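# Insert keyed shaft into loose gearbox bore until seated

## Task

Lower the shaft, thin end first, down into the gearbox bore from above, until the shaft's shoulder rests on the bore's top rim. The keys on the shaft are aligned, and the key on the thin end must enter only the keyway slot cut in the bore wall. The fit is tight. The gearbox is not fixed and must stay upright on its output flange. The shaft must stay seated without the robot holding it. Finish by releasing the shaft and pulling the hand away.

## Robot and tools

ROBOT. Two arms, left_arm and right_arm, face each other across a table. left_arm's base is on the +y side; the names do not match image sides. Each arm carries the same five-finger right hand, so hand axes and numbers mean the same on both.

FRAME. One world frame: origin on the table top halfway between the arm bases, z up, table surface at z = 0. Positions are in metres, orientations are quaternions (w, x, y, z). Reported positions can be a little off, more at long reach.

HAND POINT. Each arm is steered by a point 0.05 m in front of the palm, where index pad and thumb tip meet in a pinch. Its axes: +z along the straightened fingers, +y out of the palm, +x across the palm toward the little finger. Straight fingers extend 0.06-0.07 m past it along +z. Across the palm the hand spans 0.08 m on the little-finger side, and on the thumb side 0.02 m (thumb in front of palm) to 0.09 m. A wrist bracket on the little-finger side sits 0.03 m beyond the point along +y and 0.11 m across; it can collide.

execute_actions(actions). actions is a list of actions; each action is a list of 1 to 15 rows; each row runs for one 1/30 s step, and a short action repeats its final row to fill 15 steps. A row is 28 numbers in [-1, 1], always for both arms: left_arm dx, dy, dz, rx, ry, rz, then left_gripper little, ring, middle, index, thumb_bend, thumb_turn, force_limit, speed; then the same 14 for right_arm/right_gripper. dx..rz are an offset, not a pose: relative to the hand point's measured pose when the action began (for a call's first action, the last pose reported), expressed in the hand point's own axes. Every row refers to that same start, not to the row before. Scale: 1.0 = 0.6 m or 180 degrees; rx, ry, rz form a single rotation vector. Each step the command is clipped to 100 mm and 16 degrees from the measured pose, so far targets need several actions. An empty list just returns state and images.

HAND NUMBERS are absolute targets, not offsets. Fingers and thumb_bend: +1 straight, -1 fully curled. thumb_turn: +1 beside the palm, -1 across in front of it. A pinch is roughly index -0.22, thumb_bend -0.75, thumb_turn -0.57. force_limit maps -1..+1 to about 0..10 N fingertip force (0..15 N for both thumb motors) and only limits closing. speed maps -1..+1 from nearly still to full (whole travel in 0.6 s); use -0.9 or lower for a soft grip. With the thumb turned in front, the hand can wrap objects 0.035-0.08 m wide; turn the thumb before reaching the object. There is no 'keep' value: repeat the last eight hand numbers sent, or initially hand_measured plus hand_force_limit and hand_speed. To tighten, raise force_limit and send a more-closed target; to loosen, send a target more open than hand_measured.

move(target, speed, stop_force, blocking). target is one 28-number row as above; its pose part is an offset from the pose in the latest result showing one, in hand-point axes, same scale. Both hand points travel straight, finishing together in 0.5-10 s; they do not avoid obstacles or each other, and may lag or overshoot. speed: 0.002-0.5 m/s (default 0.25); rotation is capped at twice that in rad/s. stop_force: 9-40 N, shared by both arms, usable only after 0.2 s of scene time; an arm's path halts when its wrist sensor reads that much extra push against the motion, then backs off two steps. Use it only with a very slow speed, not when the hand turns, and omit it when moving away from something being pressed. blocking=false returns after 0.5 s while motion continues (not allowed with stop_force); check with wait(0); other motion is refused until it ends or stop is called. The 'move:' line gives the ending per arm (done, off_target, moving, held, fault, contact) and limits (paced = pose clipped, held = steps blocked), plus distance to target.

wait(seconds): 0-10, arms hold their last command. stop(): brakes a running move. zoom_image(camera, region): camera is cam_high, cam_left_wrist or cam_right_wrist; region [x0, y0, x1, y1] pixels, at most 504x504. show_instructions(): reference pages. finished_scene(scene): ends the scene whose number is given; irreversible.

RESULTS. Per arm: position, quaternion, velocities; 'Hand target' is where the controller is driving now; 'pose unreachable' means a clearance check altered the command. Step readings may carry HELD for an arm whose row was held back. Wrist force/torque are in the hand's own axes, point back into the arm when pressing, saturate near 50 N, with offsets up to about 4 N and noise up to 2.4 N. hand_measured (positions on the target scale), hand_stopped_by (moving, target, force, stalled, fault) and hand_load_n (positive pushes open) list six motors in sending order; loads near 0 mean the grip is lost. Joint torque readings are rough. Images: cam_high 504x504, wrist fisheye cameras 616x616.

AVOID. Arms are stiff: aiming even slightly past a firm contact, or any part seeing 150 N, or a joint hitting its limit (wrist joints only 25.4 N m, including held weight), stops that arm for 10 s. Never let the arms strike or press each other. Do not knock the gearbox over or anything off the table; loose objects may get brief pushes. Avoid drops, slips and slams. Motors warn at 70 °C and brake at 85 °C, so don't hold loads needlessly. The robot keeps executing the last command while you think.

Each tool is called after ">>>" by a JSON object that holds its "method" and its "body", one argument or row to a line.

Reference images:

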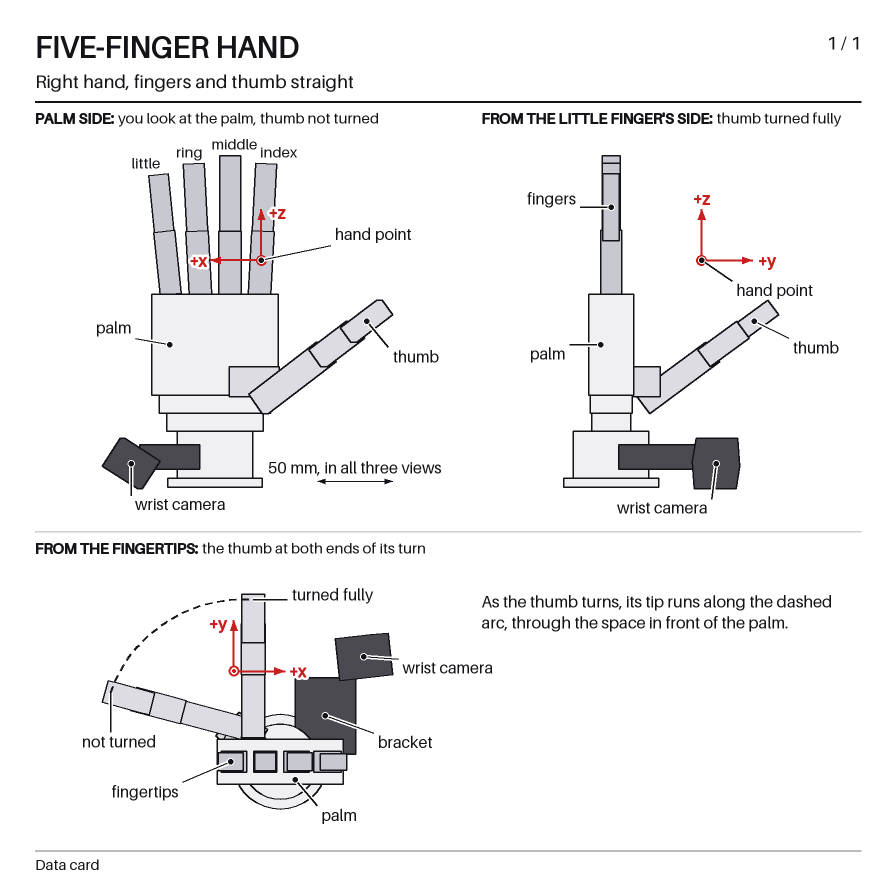

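## Session

>>> {"method": "execute_actions", "body": {
  "actions": []
}}

Scene clock: 0.00 s.
left_arm: end_effector_position=(+0.2497, +0.4560, +0.4834) hand_measured=(+1.000, +1.000, +1.000, +1.000, +1.000, +1.000) hand_load_n=(+0.0, +0.0, +0.0, +0.0, +0.0, +0.0) hand_stopped_by=(target, target, target, target, target, target) hand_force_limit=0.00 hand_speed=-0.80 end_effector_quat_wxyz=(+0.022, +0.298, +0.954, -0.022) end_effector_velocity=(-0.000, +0.000, +0.000) end_effector_angular_velocity=(-0.002, +0.000, +0.001) | right_arm: end_effector_position=(+0.0538, -0.2446, +0.4849) hand_measured=(+1.000, +1.000, +1.000, +1.000, +1.000, +1.000) hand_load_n=(+0.0, +0.0, +0.0, +0.0, +0.0, +0.0) hand_stopped_by=(target, target, target, target, target, target) hand_force_limit=0.00 hand_speed=-0.80 end_effector_quat_wxyz=(+0.001, -0.380, +0.925, -0.006) end_effector_velocity=(-0.000, +0.000, +0.000) end_effector_angular_velocity=(+0.001, -0.001, +0.000)
Joint positions: left_arm=[ 0.545 -1.749  1.333  1.925  1.581 -1.889] | right_arm=[-1.179 -1.732  1.328  1.973  1.582 -1.887]
Joint velocities: left_arm=[ 0.001 -0.001 -0.001 -0.     0.001 -0.   ] | right_arm=[ 0.001 -0.    -0.    -0.001 -0.     0.   ]
Joint torques (N m, as the arm reports them, + toward a larger angle): no reading
Motor temperatures (°C, as the motors report them): left_arm=[27 27 28 32 35 31] | right_arm=[28 27 27 30 35 33]
Wrist force (N, on the end effector, along its own x y z axes, offset not removed): no reading
Wrist torque (N m, same axes, about the end effector's origin, offset not removed): no reading
Hand target (left_arm): +0.250, +0.456, +0.483; +0.022, +0.298, +0.954, -0.022
Hand target (right_arm): +0.054, -0.245, +0.485; +0.001, -0.380, +0.925, -0.006

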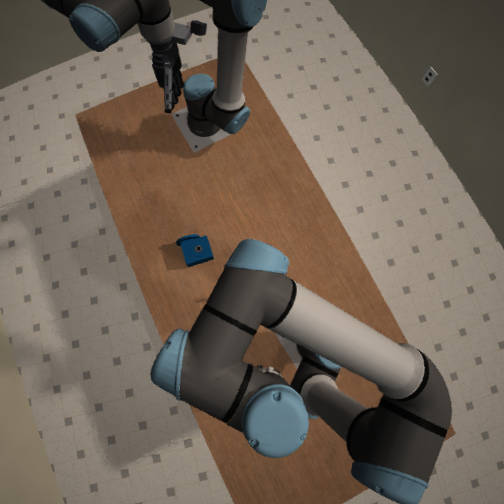

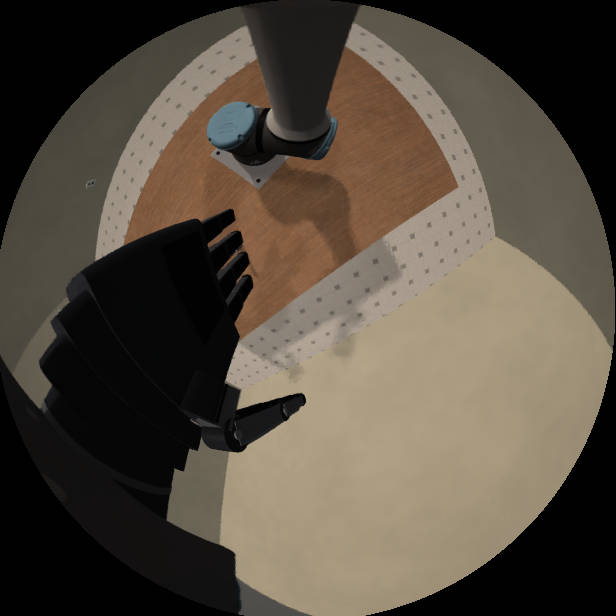

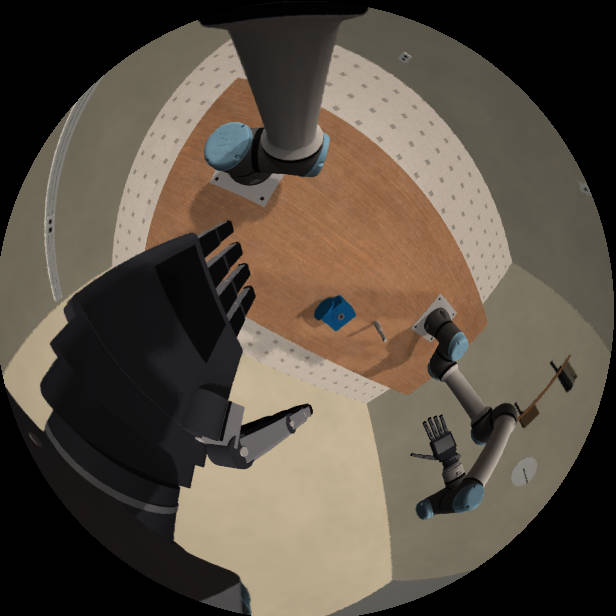

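>>> {"method": "zoom_image", "body": {
  "camera": "cam_right_wrist",
  "region": [300, 280, 410, 360]
}}

>>> {"method": "zoom_image", "body": {
  "camera": "cam_high",
  "region": [150, 215, 250, 315]
}}

Region (300, 280, 410, 360) of cam_right_wrist's 616x616 image, scaled by 4.582, with more detail than that image has; it fills the top 367 rows of this view, and the rest is white.

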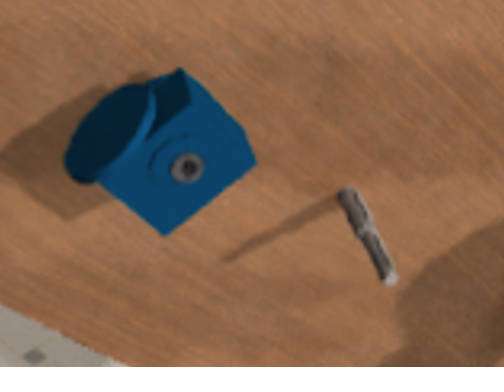

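Region (150, 215, 250, 315) of cam_high's 504x504 image, scaled by 5.040, with more detail than that image has.

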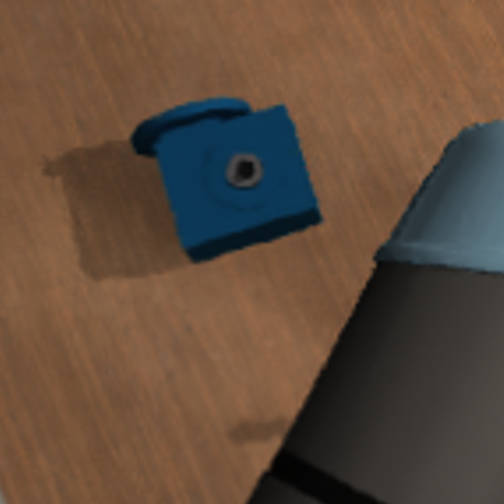

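>>> {"method": "move", "body": {
  "target": [0,-0.2,0,0,0,0,1,1,1,1,1,1,0,-0.8, -0.28,0.22,0.35,0,0,0,1,1,1,1,1,1,0,-0.8]
}}

Scene clock: 2.50 s.
left_arm: end_effector_position=(+0.1813, +0.3576, +0.4867) hand_measured=(+1.000, +1.000, +1.000, +1.000, +1.000, +1.000) hand_load_n=(+0.0, +0.0, +0.0, +0.0, +0.0, +0.0) hand_stopped_by=(target, target, target, target, target, target) hand_force_limit=0.00 hand_speed=-0.80 end_effector_quat_wxyz=(+0.022, +0.298, +0.954, -0.023) end_effector_velocity=(-0.000, -0.000, -0.000) end_effector_angular_velocity=(+0.003, -0.001, -0.000) | right_arm: end_effector_position=(+0.0818, -0.0347, +0.2731) hand_measured=(+1.000, +1.000, +1.000, +1.000, +1.000, +1.000) hand_load_n=(+0.0, +0.0, +0.0, +0.0, +0.0, +0.0) hand_stopped_by=(target, target, target, target, target, target) hand_force_limit=0.00 hand_speed=-0.80 end_effector_quat_wxyz=(+0.001, -0.380, +0.925, -0.006) end_effector_velocity=(+0.000, +0.001, -0.001) end_effector_angular_velocity=(-0.001, -0.000, +0.000)
Joint positions: left_arm=[-0.011 -1.76   1.333  1.939  1.548 -2.444] | right_arm=[-0.707 -1.265  1.377  1.462  1.582 -1.415]
Joint velocities: left_arm=[-0.002  0.001  0.001  0.001 -0.002 -0.002] | right_arm=[ 0.001  0.003 -0.002 -0.001  0.001  0.001]
Joint torques (N m, as the arm reports them, + toward a larger angle): left_arm=[-10.16  -2.64 -26.13   4.1   -2.02  -1.45] | right_arm=[ 12.61 -21.74 -31.05   1.32   2.45   1.83]
Motor temperatures (°C, as the motors report them): left_arm=[27 27 28 32 35 31] | right_arm=[28 27 27 30 35 33]
Wrist force (N, on the end effector, along its own x y z axes, offset not removed): left_arm=[-2.0 1.4 0.0] | right_arm=[-0.9 -0.1 3.0]
Wrist torque (N m, same axes, about the end effector's origin, offset not removed): left_arm=[0.26 0.34 -0.07] | right_arm=[-0.28 0.16 0.13]
Hand target (left_arm): +0.181, +0.358, +0.487; +0.022, +0.298, +0.954, -0.023
Hand target (right_arm): +0.082, -0.035, +0.273; +0.001, -0.380, +0.925, -0.006
Off the commanded pose (left_arm): 0.000 m, 0 deg.
Off the commanded pose (right_arm): 0.000 m, 0 deg.
move: done
camera_calibration (this result's frames):
cam_left_wrist: T_world_to_cam=[[0.653358, 0.757039, 0.00399396, -0.391488], [0.594076, -0.51597, 0.617129, -0.231554], [0.469251, -0.400833, -0.786852, 0.56916], [0, 0, 0, 1]] pos_world=[0.126263, 0.405034, 0.592307]
cam_right_wrist: T_world_to_cam=[[-0.589345, 0.807868, -0.00466604, 0.0779434], [0.683839, 0.501924, 0.529563, -0.17615], [0.430159, 0.308905, -0.848258, 0.335929], [0, 0, 0, 1]] pos_world=[0.0218907, -0.0783242, 0.378601]

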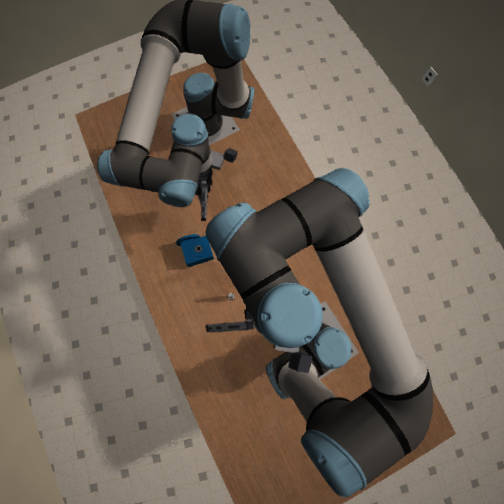

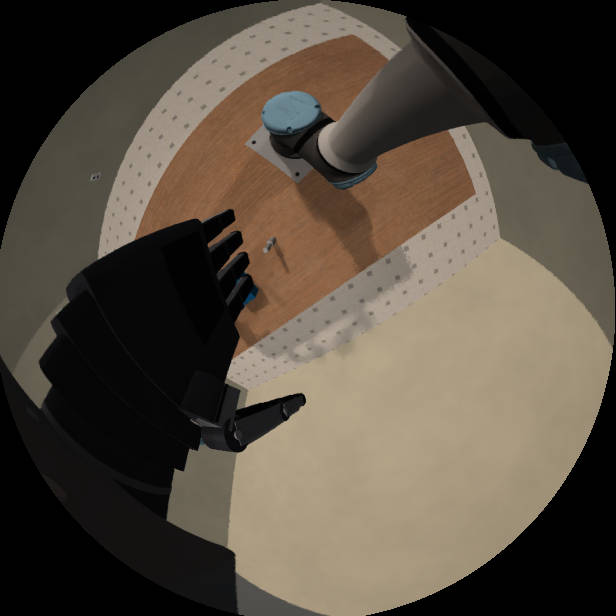

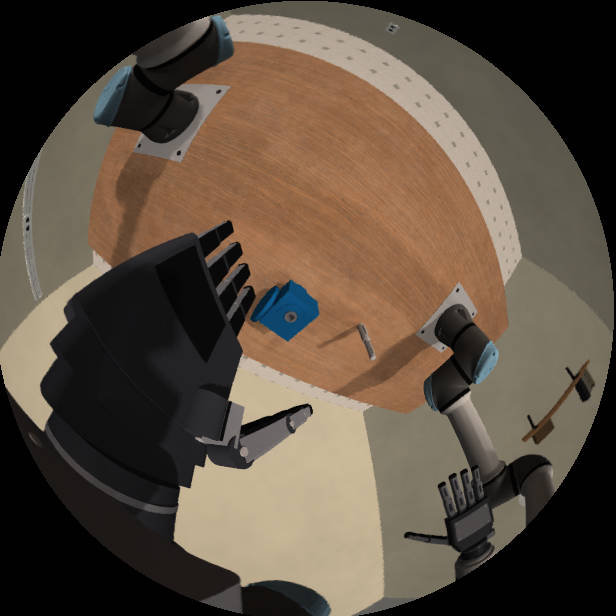

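>>> {"method": "zoom_image", "body": {
  "camera": "cam_right_wrist",
  "region": [340, 315, 400, 370]
}}

>>> {"method": "zoom_image", "body": {
  "camera": "cam_right_wrist",
  "region": [245, 270, 330, 350]
}}

>>> {"method": "zoom_image", "body": {
  "camera": "cam_left_wrist",
  "region": [240, 220, 300, 280]
}}

Region (340, 315, 400, 370) of cam_right_wrist's 616x616 image, scaled by 8.400, with more detail than that image has; it fills the top 462 rows of this view, and the rest is white.

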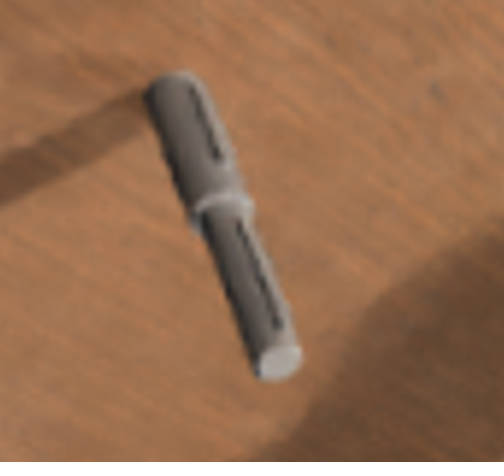

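Region (245, 270, 330, 350) of cam_right_wrist's 616x616 image, scaled by 5.929, with more detail than that image has; it fills the top 474 rows of this view, and the rest is white.

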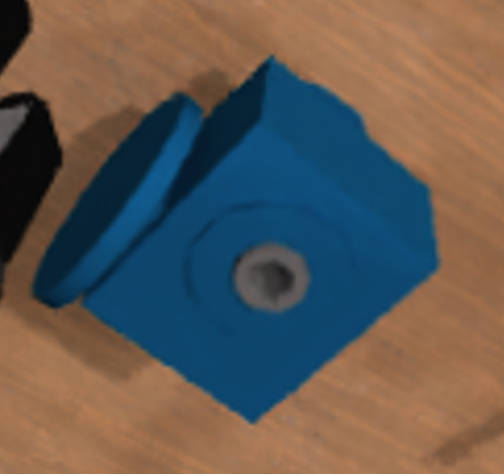

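Region (240, 220, 300, 280) of cam_left_wrist's 616x616 image, scaled by 8.400, with more detail than that image has.

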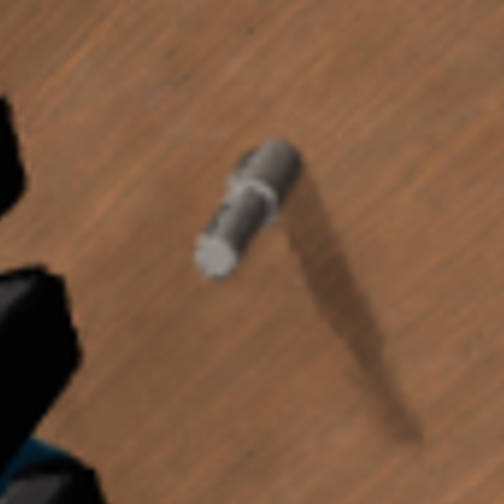

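>>> {"method": "move", "body": {
  "target": [0,0.25,0,0,0,0,1,1,1,1,1,1,0,-0.8, -0.26,-0.09,0.12,0,0,0,1,1,1,1,1,1,0,-0.8]
}}

Scene clock: 4.70 s.
left_arm: end_effector_position=(+0.2668, +0.4806, +0.4826) hand_measured=(+1.000, +1.000, +1.000, +1.000, +1.000, +1.000) hand_load_n=(+0.0, +0.0, +0.0, +0.0, +0.0, +0.0) hand_stopped_by=(target, target, target, target, target, target) hand_force_limit=0.00 hand_speed=-0.80 end_effector_quat_wxyz=(+0.023, +0.298, +0.954, -0.022) end_effector_velocity=(+0.001, +0.001, -0.000) end_effector_angular_velocity=(-0.004, +0.007, -0.004) | right_arm: end_effector_position=(+0.2310, +0.0361, +0.2016) hand_measured=(+1.000, +1.000, +1.000, +1.000, +1.000, +1.000) hand_load_n=(+0.0, +0.0, +0.0, +0.0, +0.0, +0.0) hand_stopped_by=(target, target, target, target, target, target) hand_force_limit=0.00 hand_speed=-0.80 end_effector_quat_wxyz=(+0.001, -0.380, +0.925, -0.006) end_effector_velocity=(+0.001, +0.001, -0.000) end_effector_angular_velocity=(-0.001, +0.001, -0.000)
Joint positions: left_arm=[ 0.696 -1.721  1.313  1.918  1.589 -1.738] | right_arm=[-0.847 -0.911  1.028  1.456  1.582 -1.556]
Joint velocities: left_arm=[ 0.016  0.006 -0.006  0.002  0.009  0.02 ] | right_arm=[-0.     0.004 -0.006  0.003  0.    -0.   ]
Joint torques (N m, as the arm reports them, + toward a larger angle): left_arm=[ 12.51  -4.17 -26.18   4.11   1.85   2.15] | right_arm=[-14.29 -33.89 -29.93   3.89   2.42  -1.54]
Motor temperatures (°C, as the motors report them): left_arm=[27 27 28 32 35 31] | right_arm=[28 27 27 30 35 33]
Wrist force (N, on the end effector, along its own x y z axes, offset not removed): left_arm=[-3.9 0.0 3.2] | right_arm=[-1.5 -0.1 1.9]
Wrist torque (N m, same axes, about the end effector's origin, offset not removed): left_arm=[-0.19 0.35 -0.29] | right_arm=[-0.16 0.38 0.11]
Hand target (left_arm): +0.267, +0.481, +0.483; +0.023, +0.298, +0.954, -0.022
Hand target (right_arm): +0.231, +0.036, +0.202; +0.001, -0.380, +0.925, -0.006
Off the commanded pose (left_arm): 0.000 m, 0 deg.
Off the commanded pose (right_arm): 0.000 m, 0 deg.
move: done
camera_calibration (this result's frames):
cam_left_wrist: T_world_to_cam=[[0.65318, 0.757179, 0.0059863, -0.541393], [0.592932, -0.516377, 0.617888, -0.216191], [0.470943, -0.400043, -0.786243, 0.57403], [0, 0, 0, 1]] pos_world=[0.211478, 0.527932, 0.58815]
cam_right_wrist: T_world_to_cam=[[-0.58934, 0.807873, -0.00444692, 0.108346], [0.683858, 0.501787, 0.529668, -0.275898], [0.430136, 0.309113, -0.848194, 0.189196], [0, 0, 0, 1]] pos_world=[0.171147, -0.00757075, 0.307091]

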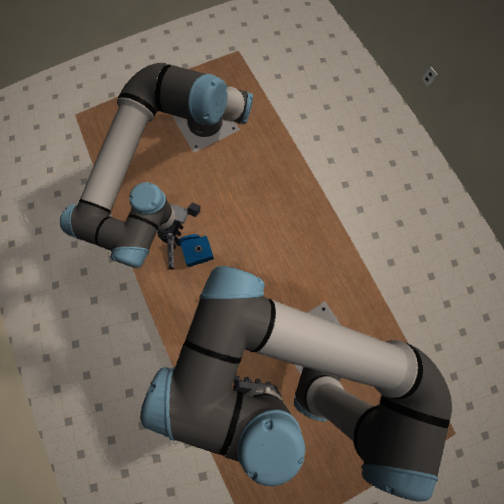

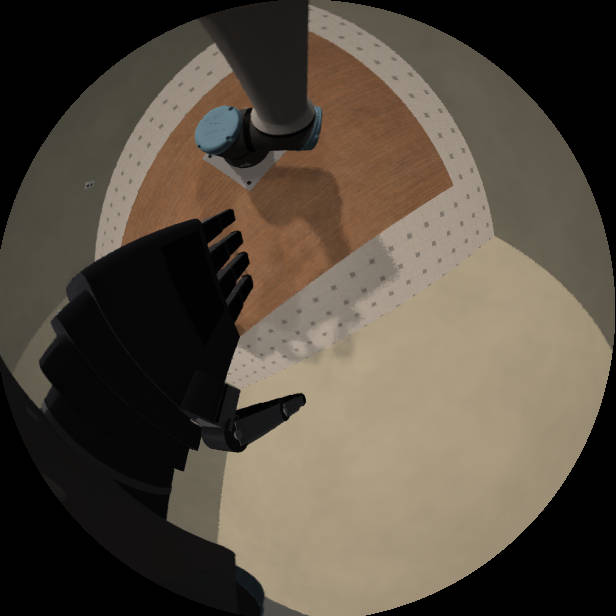

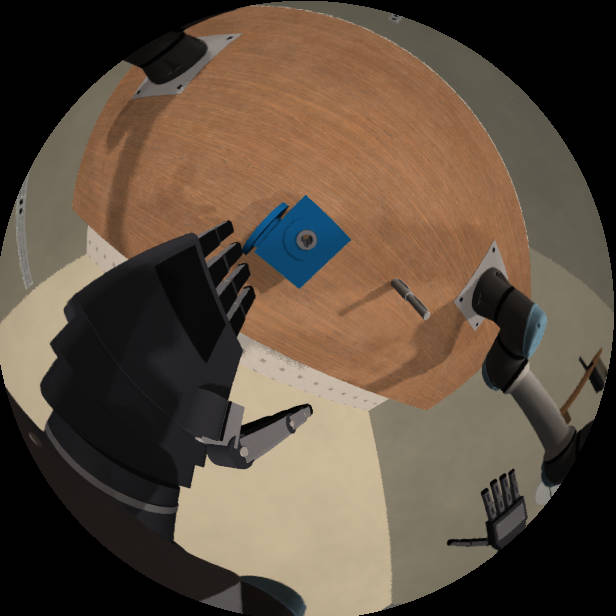

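>>> {"method": "zoom_image", "body": {
  "camera": "cam_right_wrist",
  "region": [285, 218, 329, 262]
}}

>>> {"method": "zoom_image", "body": {
  "camera": "cam_right_wrist",
  "region": [380, 270, 440, 330]
}}

Region (285, 218, 329, 262) of cam_right_wrist's 616x616 image, scaled by 11.455, with more detail than that image has.

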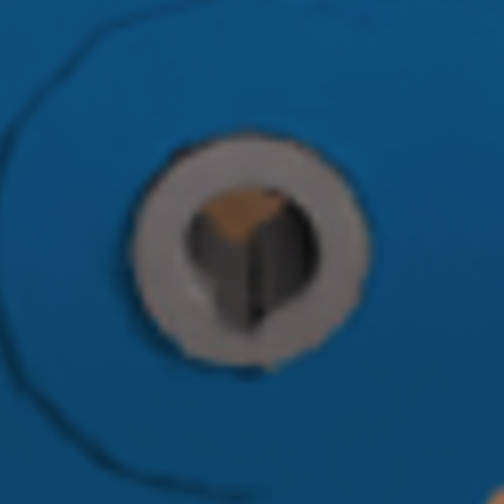

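Region (380, 270, 440, 330) of cam_right_wrist's 616x616 image, scaled by 8.400, with more detail than that image has.

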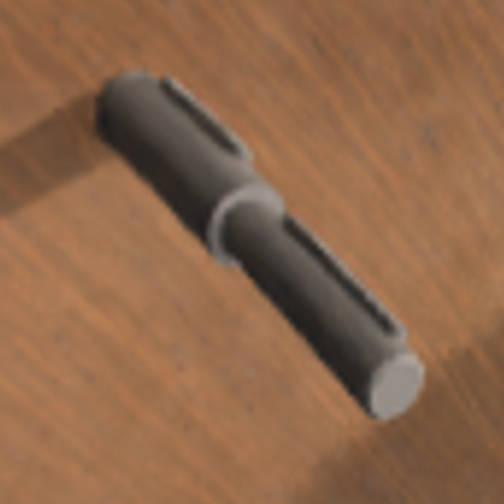

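>>> {"method": "move", "body": {
  "target": [0,0,0,0,0,0,1,1,1,1,1,1,0,-0.8, 0.257,0.17,-0.167,0,0,0.826,1,1,1,0.4,0.2,-0.57,0,0.5],
  "speed": 0.4
}}

>>> {"method": "move", "body": {
  "target": [0,0,0,0,0,0,1,1,1,1,1,1,0,-0.8, 0.2,0,0.2,0,0.5,0,1,1,1,0.4,0.2,-0.57,0,0.5],
  "speed": 0.3
}}

Scene clock: 10.10 s.
left_arm: end_effector_position=(+0.2668, +0.4806, +0.4826) hand_measured=(+1.000, +1.000, +1.000, +1.000, +1.000, +1.000) hand_load_n=(+0.0, +0.0, +0.0, +0.0, +0.0, +0.0) hand_stopped_by=(target, target, target, target, target, target) hand_force_limit=0.00 hand_speed=-0.80 end_effector_quat_wxyz=(+0.023, +0.298, +0.954, -0.022) end_effector_velocity=(-0.000, -0.000, -0.001) end_effector_angular_velocity=(+0.001, +0.003, -0.000) | right_arm: end_effector_position=(+0.0488, +0.0007, +0.3006) hand_measured=(+1.000, +1.000, +1.000, +0.400, +0.200, -0.570) hand_load_n=(+0.0, +0.0, +0.0, +0.0, +0.0, +0.0) hand_stopped_by=(target, target, target, target, target, target) hand_force_limit=0.00 hand_speed=0.50 end_effector_quat_wxyz=(+0.006, +0.788, +0.616, -0.000) end_effector_velocity=(+0.000, +0.000, +0.000) end_effector_angular_velocity=(-0.001, -0.002, -0.008)
Joint positions: left_arm=[ 0.696 -1.721  1.313  1.918  1.589 -1.738] | right_arm=[-0.377 -0.927  0.806  1.698  1.581  1.51 ]
Joint velocities: left_arm=[-0.     0.001  0.001  0.001  0.001  0.   ] | right_arm=[ 0.     0.002 -0.003  0.001  0.002  0.008]
Joint torques (N m, as the arm reports them, + toward a larger angle): left_arm=[-11.14 -16.98  -7.94   0.22  -1.88  -1.51] | right_arm=[ 12.61 -33.29 -30.33   3.9    2.5    1.75]
Motor temperatures (°C, as the motors report them): left_arm=[27 27 28 32 35 31] | right_arm=[28 27 27 30 35 33]
Wrist force (N, on the end effector, along its own x y z axes, offset not removed): left_arm=[-2.9 0.8 2.1] | right_arm=[-0.1 -0.2 3.3]
Wrist torque (N m, same axes, about the end effector's origin, offset not removed): left_arm=[0.04 0.42 -0.01] | right_arm=[-0.26 0.06 0.17]
Hand target (left_arm): +0.267, +0.481, +0.483; +0.023, +0.298, +0.954, -0.022
Hand target (right_arm): +0.049, +0.001, +0.301; +0.006, +0.788, +0.616, -0.000
Off the commanded pose (left_arm): 0.000 m, 0 deg.
Off the commanded pose (right_arm): 0.001 m, 0 deg.
move: done
camera_calibration (this result's frames):
cam_left_wrist: T_world_to_cam=[[0.65318, 0.757179, 0.00598632, -0.541393], [0.592932, -0.516377, 0.617888, -0.216191], [0.470944, -0.400043, -0.786243, 0.57403], [0, 0, 0, 1]] pos_world=[0.211478, 0.527932, 0.58815]
cam_right_wrist: T_world_to_cam=[[0.92351, -0.383165, 0.017716, -0.0496946], [-0.332428, -0.776471, 0.535336, -0.137174], [-0.191366, -0.500277, -0.844454, 0.39232], [0, 0, 0, 1]] pos_world=[0.0753695, 0.0707156, 0.405611]

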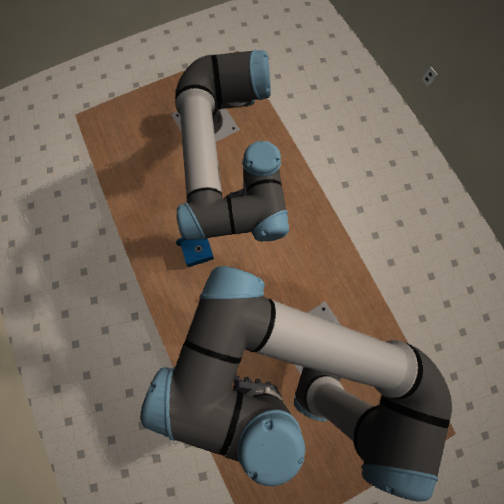

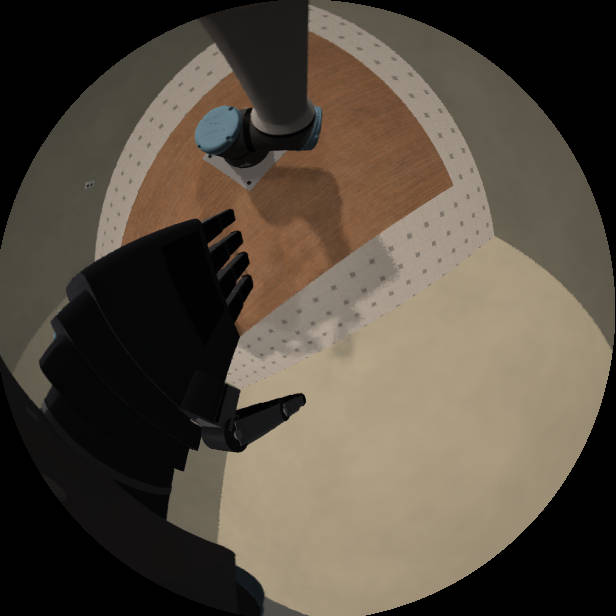

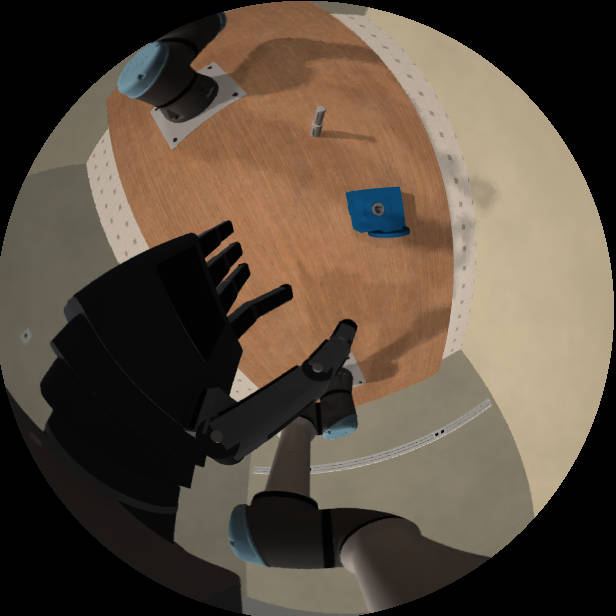

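Scene clock: 13.27 s.
left_arm: end_effector_position=(+0.2668, +0.4806, +0.4826) hand_measured=(+1.000, +1.000, +1.000, +1.000, +1.000, +1.000) hand_load_n=(+0.0, +0.0, +0.0, +0.0, +0.0, +0.0) hand_stopped_by=(target, target, target, target, target, target) hand_force_limit=0.00 hand_speed=-0.80 end_effector_quat_wxyz=(+0.023, +0.298, +0.954, -0.022) end_effector_velocity=(-0.000, -0.000, -0.000) end_effector_angular_velocity=(+0.001, +0.000, -0.003) | right_arm: end_effector_position=(+0.0787, +0.1164, +0.1794) hand_measured=(+1.000, +1.000, +1.000, +0.400, +0.200, -0.570) hand_load_n=(+0.0, +0.0, +0.0, +0.0, +0.0, +0.0) hand_stopped_by=(target, target, target, target, target, target) hand_force_limit=0.00 hand_speed=0.50 end_effector_quat_wxyz=(-0.432, +0.557, +0.440, +0.556) end_effector_velocity=(+0.000, +0.001, -0.000) end_effector_angular_velocity=(+0.008, -0.003, +0.002)
Joint positions: left_arm=[ 0.696 -1.721  1.313  1.918  1.589 -1.738] | right_arm=[-0.412 -1.357  2.103 -0.737  1.472  1.561]
Joint velocities: left_arm=[-0.001 -0.     0.001  0.    -0.001  0.002] | right_arm=[-0.     0.004  0.003 -0.016 -0.002  0.   ]
Joint torques (N m, as the arm reports them, + toward a larger angle): left_arm=[-10.7  -16.8   -8.42   0.28  -1.89  -1.54] | right_arm=[-15.03 -15.95  -7.21  -3.17  -2.65   1.72]
Motor temperatures (°C, as the motors report them): left_arm=[27 27 28 32 35 31] | right_arm=[28 27 27 30 35 33]
Wrist force (N, on the end effector, along its own x y z axes, offset not removed): left_arm=[-3.8 0.3 -0.2] | right_arm=[-1.9 0.8 0.1]
Wrist torque (N m, same axes, about the end effector's origin, offset not removed): left_arm=[0.12 0.46 -0.10] | right_arm=[0.00 0.45 0.05]
Hand target (left_arm): +0.267, +0.481, +0.483; +0.023, +0.298, +0.954, -0.022
Hand target (right_arm): +0.079, +0.116, +0.179; -0.432, +0.557, +0.440, +0.556
Off the commanded pose (left_arm): 0.000 m, 0 deg.
Off the commanded pose (right_arm): 0.001 m, 0 deg.
move: done
camera_calibration (this result's frames):
cam_left_wrist: T_world_to_cam=[[0.65318, 0.757179, 0.00598645, -0.541393], [0.592932, -0.516377, 0.617889, -0.216191], [0.470944, -0.400043, -0.786243, 0.57403], [0, 0, 0, 1]] pos_world=[0.211478, 0.527932, 0.58815]
cam_right_wrist: T_world_to_cam=[[0.959163, -0.245382, -0.140692, -0.0212009], [-0.248264, -0.491986, -0.834455, 0.233511], [0.135541, 0.835307, -0.532814, 0.116503], [0, 0, 0, 1]] pos_world=[0.0625164, 0.0123656, 0.253946]

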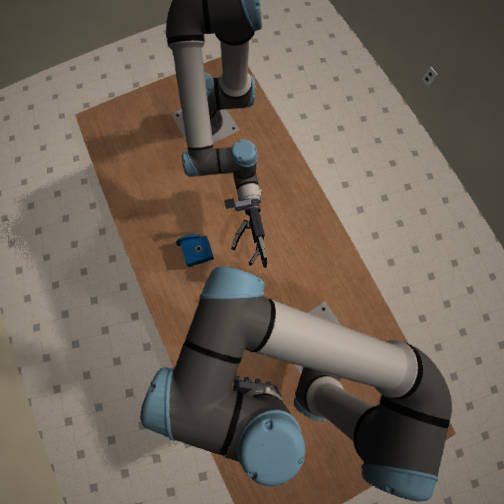

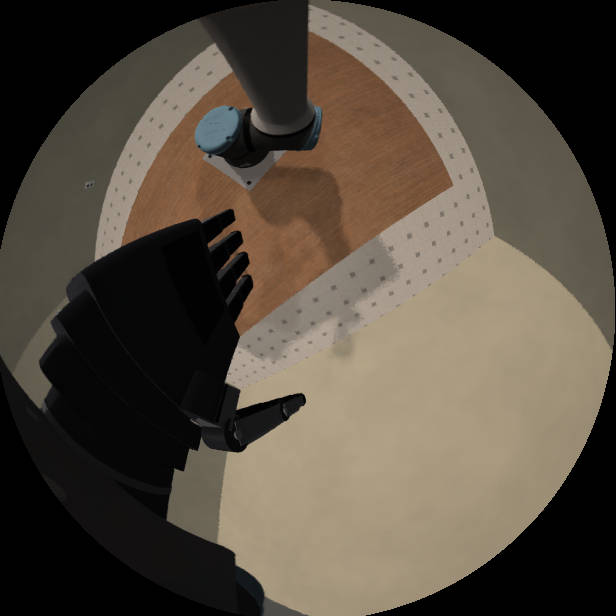

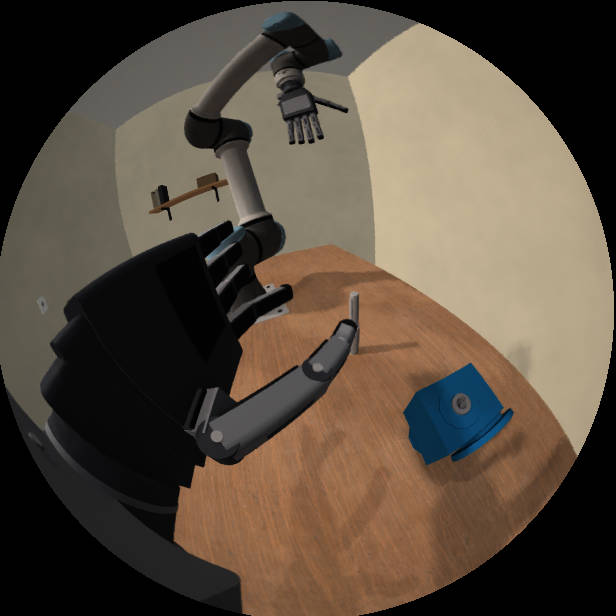

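>>> {"method": "move", "body": {
  "target": [0,0,0,0,0,0,1,1,1,1,1,1,0,-0.8, -0.215,-0.032,0.17,0,0,0,1,1,1,0.3,-0.3,-0.57,0,0.5],
  "speed": 0.15
}}

>>> {"method": "zoom_image", "body": {
  "camera": "cam_right_wrist",
  "region": [200, 180, 480, 460]
}}

Scene clock: 15.03 s.
left_arm: end_effector_position=(+0.2668, +0.4806, +0.4826) hand_measured=(+1.000, +1.000, +1.000, +1.000, +1.000, +1.000) hand_load_n=(+0.0, +0.0, +0.0, +0.0, +0.0, +0.0) hand_stopped_by=(target, target, target, target, target, target) hand_force_limit=0.00 hand_speed=-0.80 end_effector_quat_wxyz=(+0.023, +0.298, +0.954, -0.022) end_effector_velocity=(+0.000, -0.000, -0.001) end_effector_angular_velocity=(+0.002, +0.002, -0.001) | right_arm: end_effector_position=(+0.0855, +0.2186, +0.0495) hand_measured=(+1.000, +1.000, +1.000, +0.300, -0.300, -0.570) hand_load_n=(+0.0, +0.0, +0.0, +0.0, +0.0, +0.0) hand_stopped_by=(target, target, target, target, target, target) hand_force_limit=0.00 hand_speed=0.50 end_effector_quat_wxyz=(-0.432, +0.557, +0.440, +0.556) end_effector_velocity=(-0.000, +0.001, -0.001) end_effector_angular_velocity=(-0.001, -0.000, +0.000)
Joint positions: left_arm=[ 0.696 -1.721  1.313  1.918  1.589 -1.738] | right_arm=[-0.355 -0.92   1.87  -0.941  1.53   1.562]
Joint velocities: left_arm=[-0.001  0.001  0.001  0.     0.     0.001] | right_arm=[ 0.001  0.004 -0.004  0.001  0.001 -0.   ]
Joint torques (N m, as the arm reports them, + toward a larger angle): left_arm=[-10.97 -16.72  -8.41   0.3   -1.97  -1.42] | right_arm=[ 13.25 -29.41 -24.44  -3.11   2.5   -0.58]
Motor temperatures (°C, as the motors report them): left_arm=[27 27 28 32 35 31] | right_arm=[28 27 27 30 35 33]
Wrist force (N, on the end effector, along its own x y z axes, offset not removed): left_arm=[-0.3 -0.4 1.4] | right_arm=[0.2 -0.1 3.0]
Wrist torque (N m, same axes, about the end effector's origin, offset not removed): left_arm=[-0.15 -0.05 0.08] | right_arm=[-0.37 0.10 0.20]
Hand target (left_arm): +0.267, +0.481, +0.483; +0.023, +0.298, +0.954, -0.022
Hand target (right_arm): +0.086, +0.219, +0.049; -0.432, +0.557, +0.440, +0.556
Off the commanded pose (left_arm): 0.000 m, 0 deg.
Off the commanded pose (right_arm): 0.000 m, 0 deg.
move: done
camera_calibration (this result's frames):
cam_left_wrist: T_world_to_cam=[[0.65318, 0.757179, 0.00598629, -0.541393], [0.592932, -0.516377, 0.617889, -0.216191], [0.470944, -0.400043, -0.786243, 0.57403], [0, 0, 0, 1]] pos_world=[0.211478, 0.527932, 0.58815]
cam_right_wrist: T_world_to_cam=[[0.959166, -0.245368, -0.140695, -0.0209392], [-0.24826, -0.491993, -0.834452, 0.177058], [0.135526, 0.835307, -0.532818, -0.0390952], [0, 0, 0, 1]] pos_world=[0.069339, 0.11463, 0.123969]

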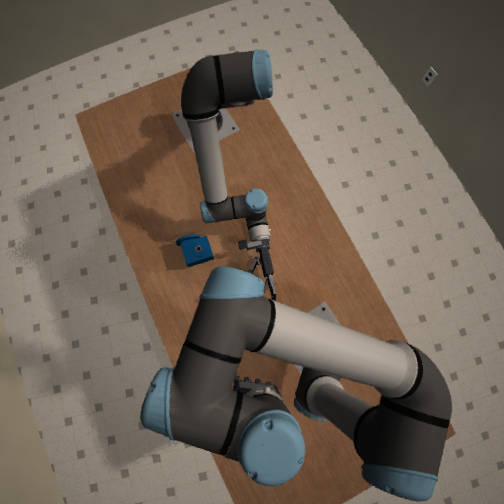

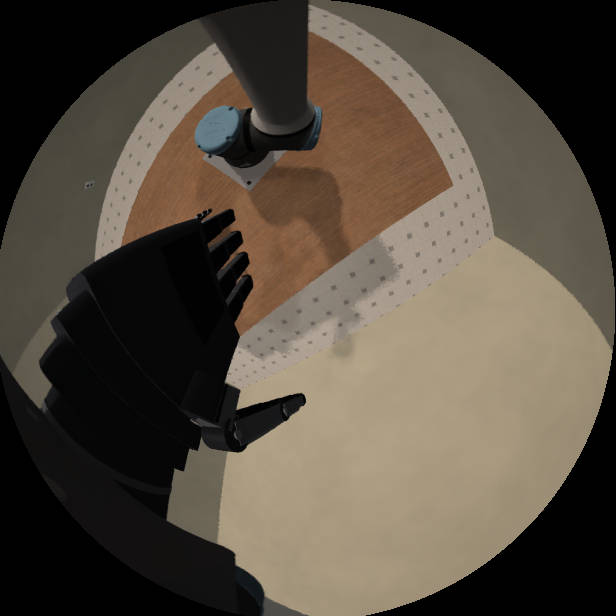

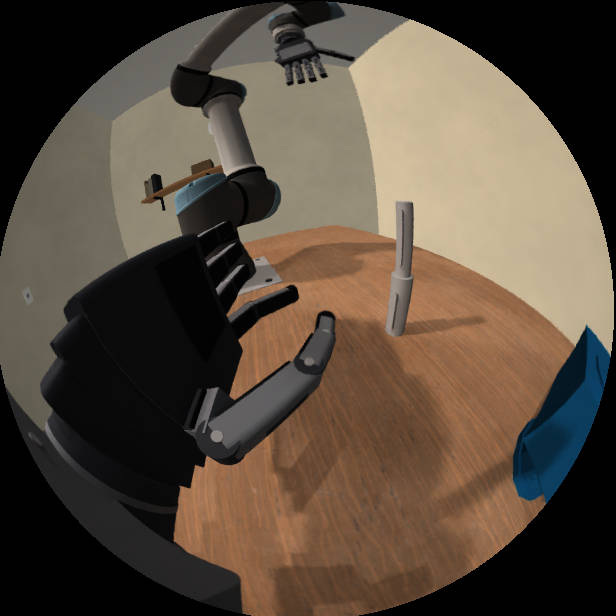

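Region (200, 180, 480, 460) of cam_right_wrist's 616x616 image, scaled by 1.800, with more detail than that image has.

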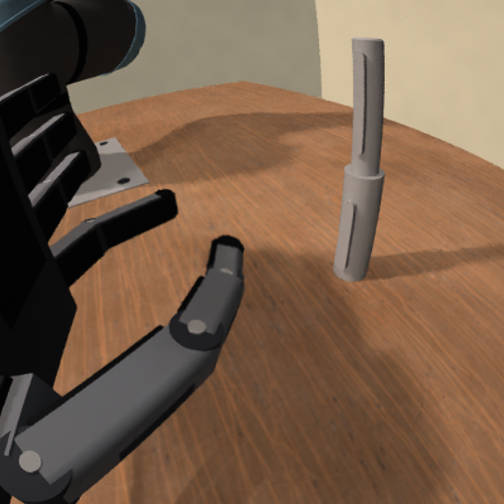

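>>> {"method": "move", "body": {
  "target": [0,0,0,0,0,0,1,1,1,1,1,1,0,-0.8, -0.012,0.08,0.015,0,0,0,1,1,1,0.5,-0.3,-0.57,0,0.5],
  "speed": 0.06
}}

>>> {"method": "zoom_image", "body": {
  "camera": "cam_right_wrist",
  "region": [200, 160, 480, 440]
}}

Scene clock: 16.80 s.
left_arm: end_effector_position=(+0.2668, +0.4806, +0.4826) hand_measured=(+1.000, +1.000, +1.000, +1.000, +1.000, +1.000) hand_load_n=(+0.0, +0.0, +0.0, +0.0, +0.0, +0.0) hand_stopped_by=(target, target, target, target, target, target) hand_force_limit=0.00 hand_speed=-0.80 end_effector_quat_wxyz=(+0.023, +0.298, +0.954, -0.022) end_effector_velocity=(-0.000, +0.000, +0.000) end_effector_angular_velocity=(+0.000, -0.001, -0.001) | right_arm: end_effector_position=(+0.1342, +0.2158, +0.0427) hand_measured=(+1.000, +1.000, +1.000, +0.500, -0.300, -0.570) hand_load_n=(+0.0, +0.0, +0.0, +0.0, +0.0, +0.0) hand_stopped_by=(target, target, target, target, target, target) hand_force_limit=0.00 hand_speed=0.50 end_effector_quat_wxyz=(-0.432, +0.557, +0.440, +0.556) end_effector_velocity=(+0.002, +0.000, +0.000) end_effector_angular_velocity=(+0.001, -0.000, -0.001)
Joint positions: left_arm=[ 0.696 -1.721  1.313  1.918  1.589 -1.738] | right_arm=[-0.452 -0.906  1.87  -0.955  1.433  1.561]
Joint velocities: left_arm=[-0.    -0.001  0.     0.001 -0.001  0.001] | right_arm=[-0.003  0.    -0.001 -0.001 -0.002  0.   ]
Joint torques (N m, as the arm reports them, + toward a larger angle): left_arm=[-10.8  -16.76  -8.66   0.31  -1.96  -1.42] | right_arm=[-14.65 -29.46 -24.38  -3.    -2.78  -1.53]
Motor temperatures (°C, as the motors report them): left_arm=[27 27 28 32 35 31] | right_arm=[28 27 27 30 35 33]
Wrist force (N, on the end effector, along its own x y z axes, offset not removed): left_arm=[-4.7 -0.2 0.6] | right_arm=[1.3 0.2 0.4]
Wrist torque (N m, same axes, about the end effector's origin, offset not removed): left_arm=[-0.09 0.63 -0.28] | right_arm=[-0.08 -0.17 0.29]
Hand target (left_arm): +0.267, +0.481, +0.483; +0.023, +0.298, +0.954, -0.022
Hand target (right_arm): +0.134, +0.216, +0.043; -0.432, +0.557, +0.440, +0.556
Off the commanded pose (left_arm): 0.000 m, 0 deg.
Off the commanded pose (right_arm): 0.000 m, 0 deg.
move: done
camera_calibration (this result's frames):
cam_left_wrist: T_world_to_cam=[[0.65318, 0.757179, 0.00598637, -0.541393], [0.592932, -0.516377, 0.617889, -0.216191], [0.470944, -0.400043, -0.786243, 0.57403], [0, 0, 0, 1]] pos_world=[0.211478, 0.527932, 0.58815]
cam_right_wrist: T_world_to_cam=[[0.959147, -0.245381, -0.140803, -0.0693261], [-0.248357, -0.491967, -0.834438, 0.182087], [0.135485, 0.835318, -0.532811, -0.0469287], [0, 0, 0, 1]] pos_world=[0.118075, 0.11177, 0.117175]

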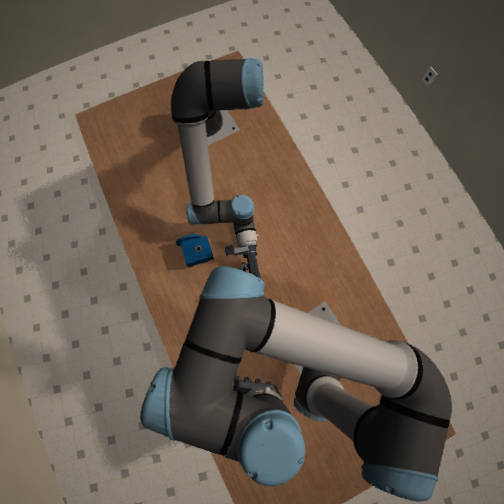

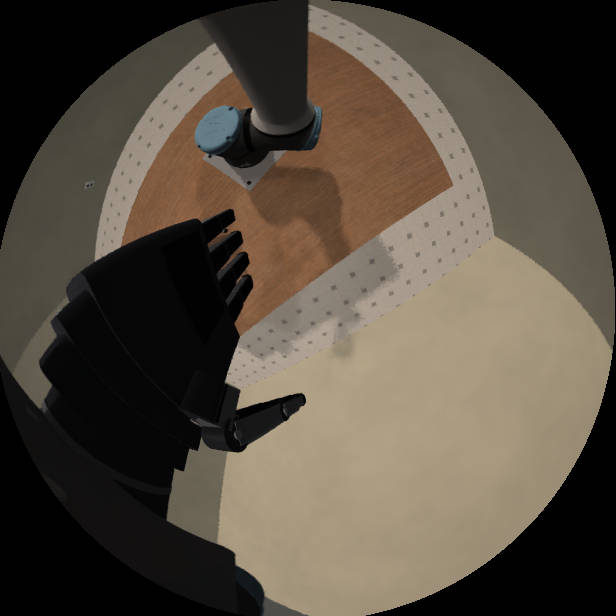

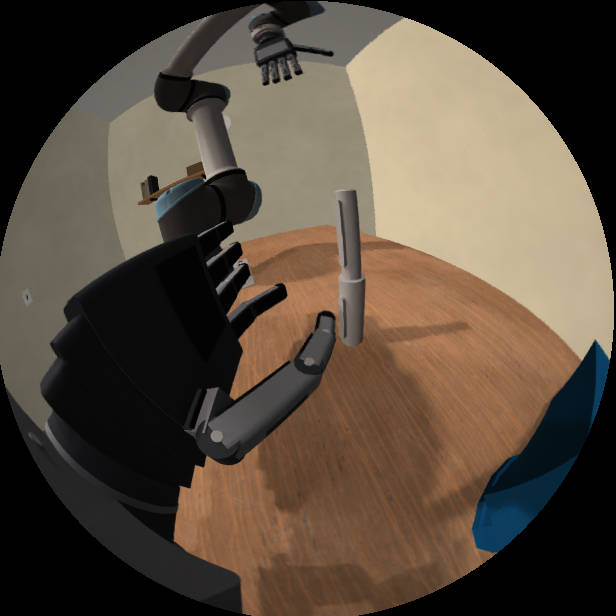

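Region (200, 160, 480, 440) of cam_right_wrist's 616x616 image, scaled by 1.800, with more detail than that image has.

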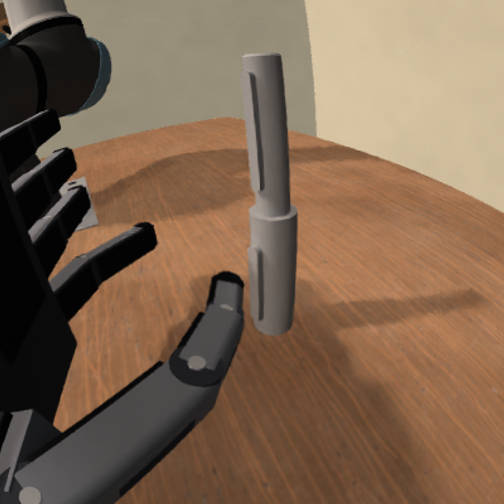

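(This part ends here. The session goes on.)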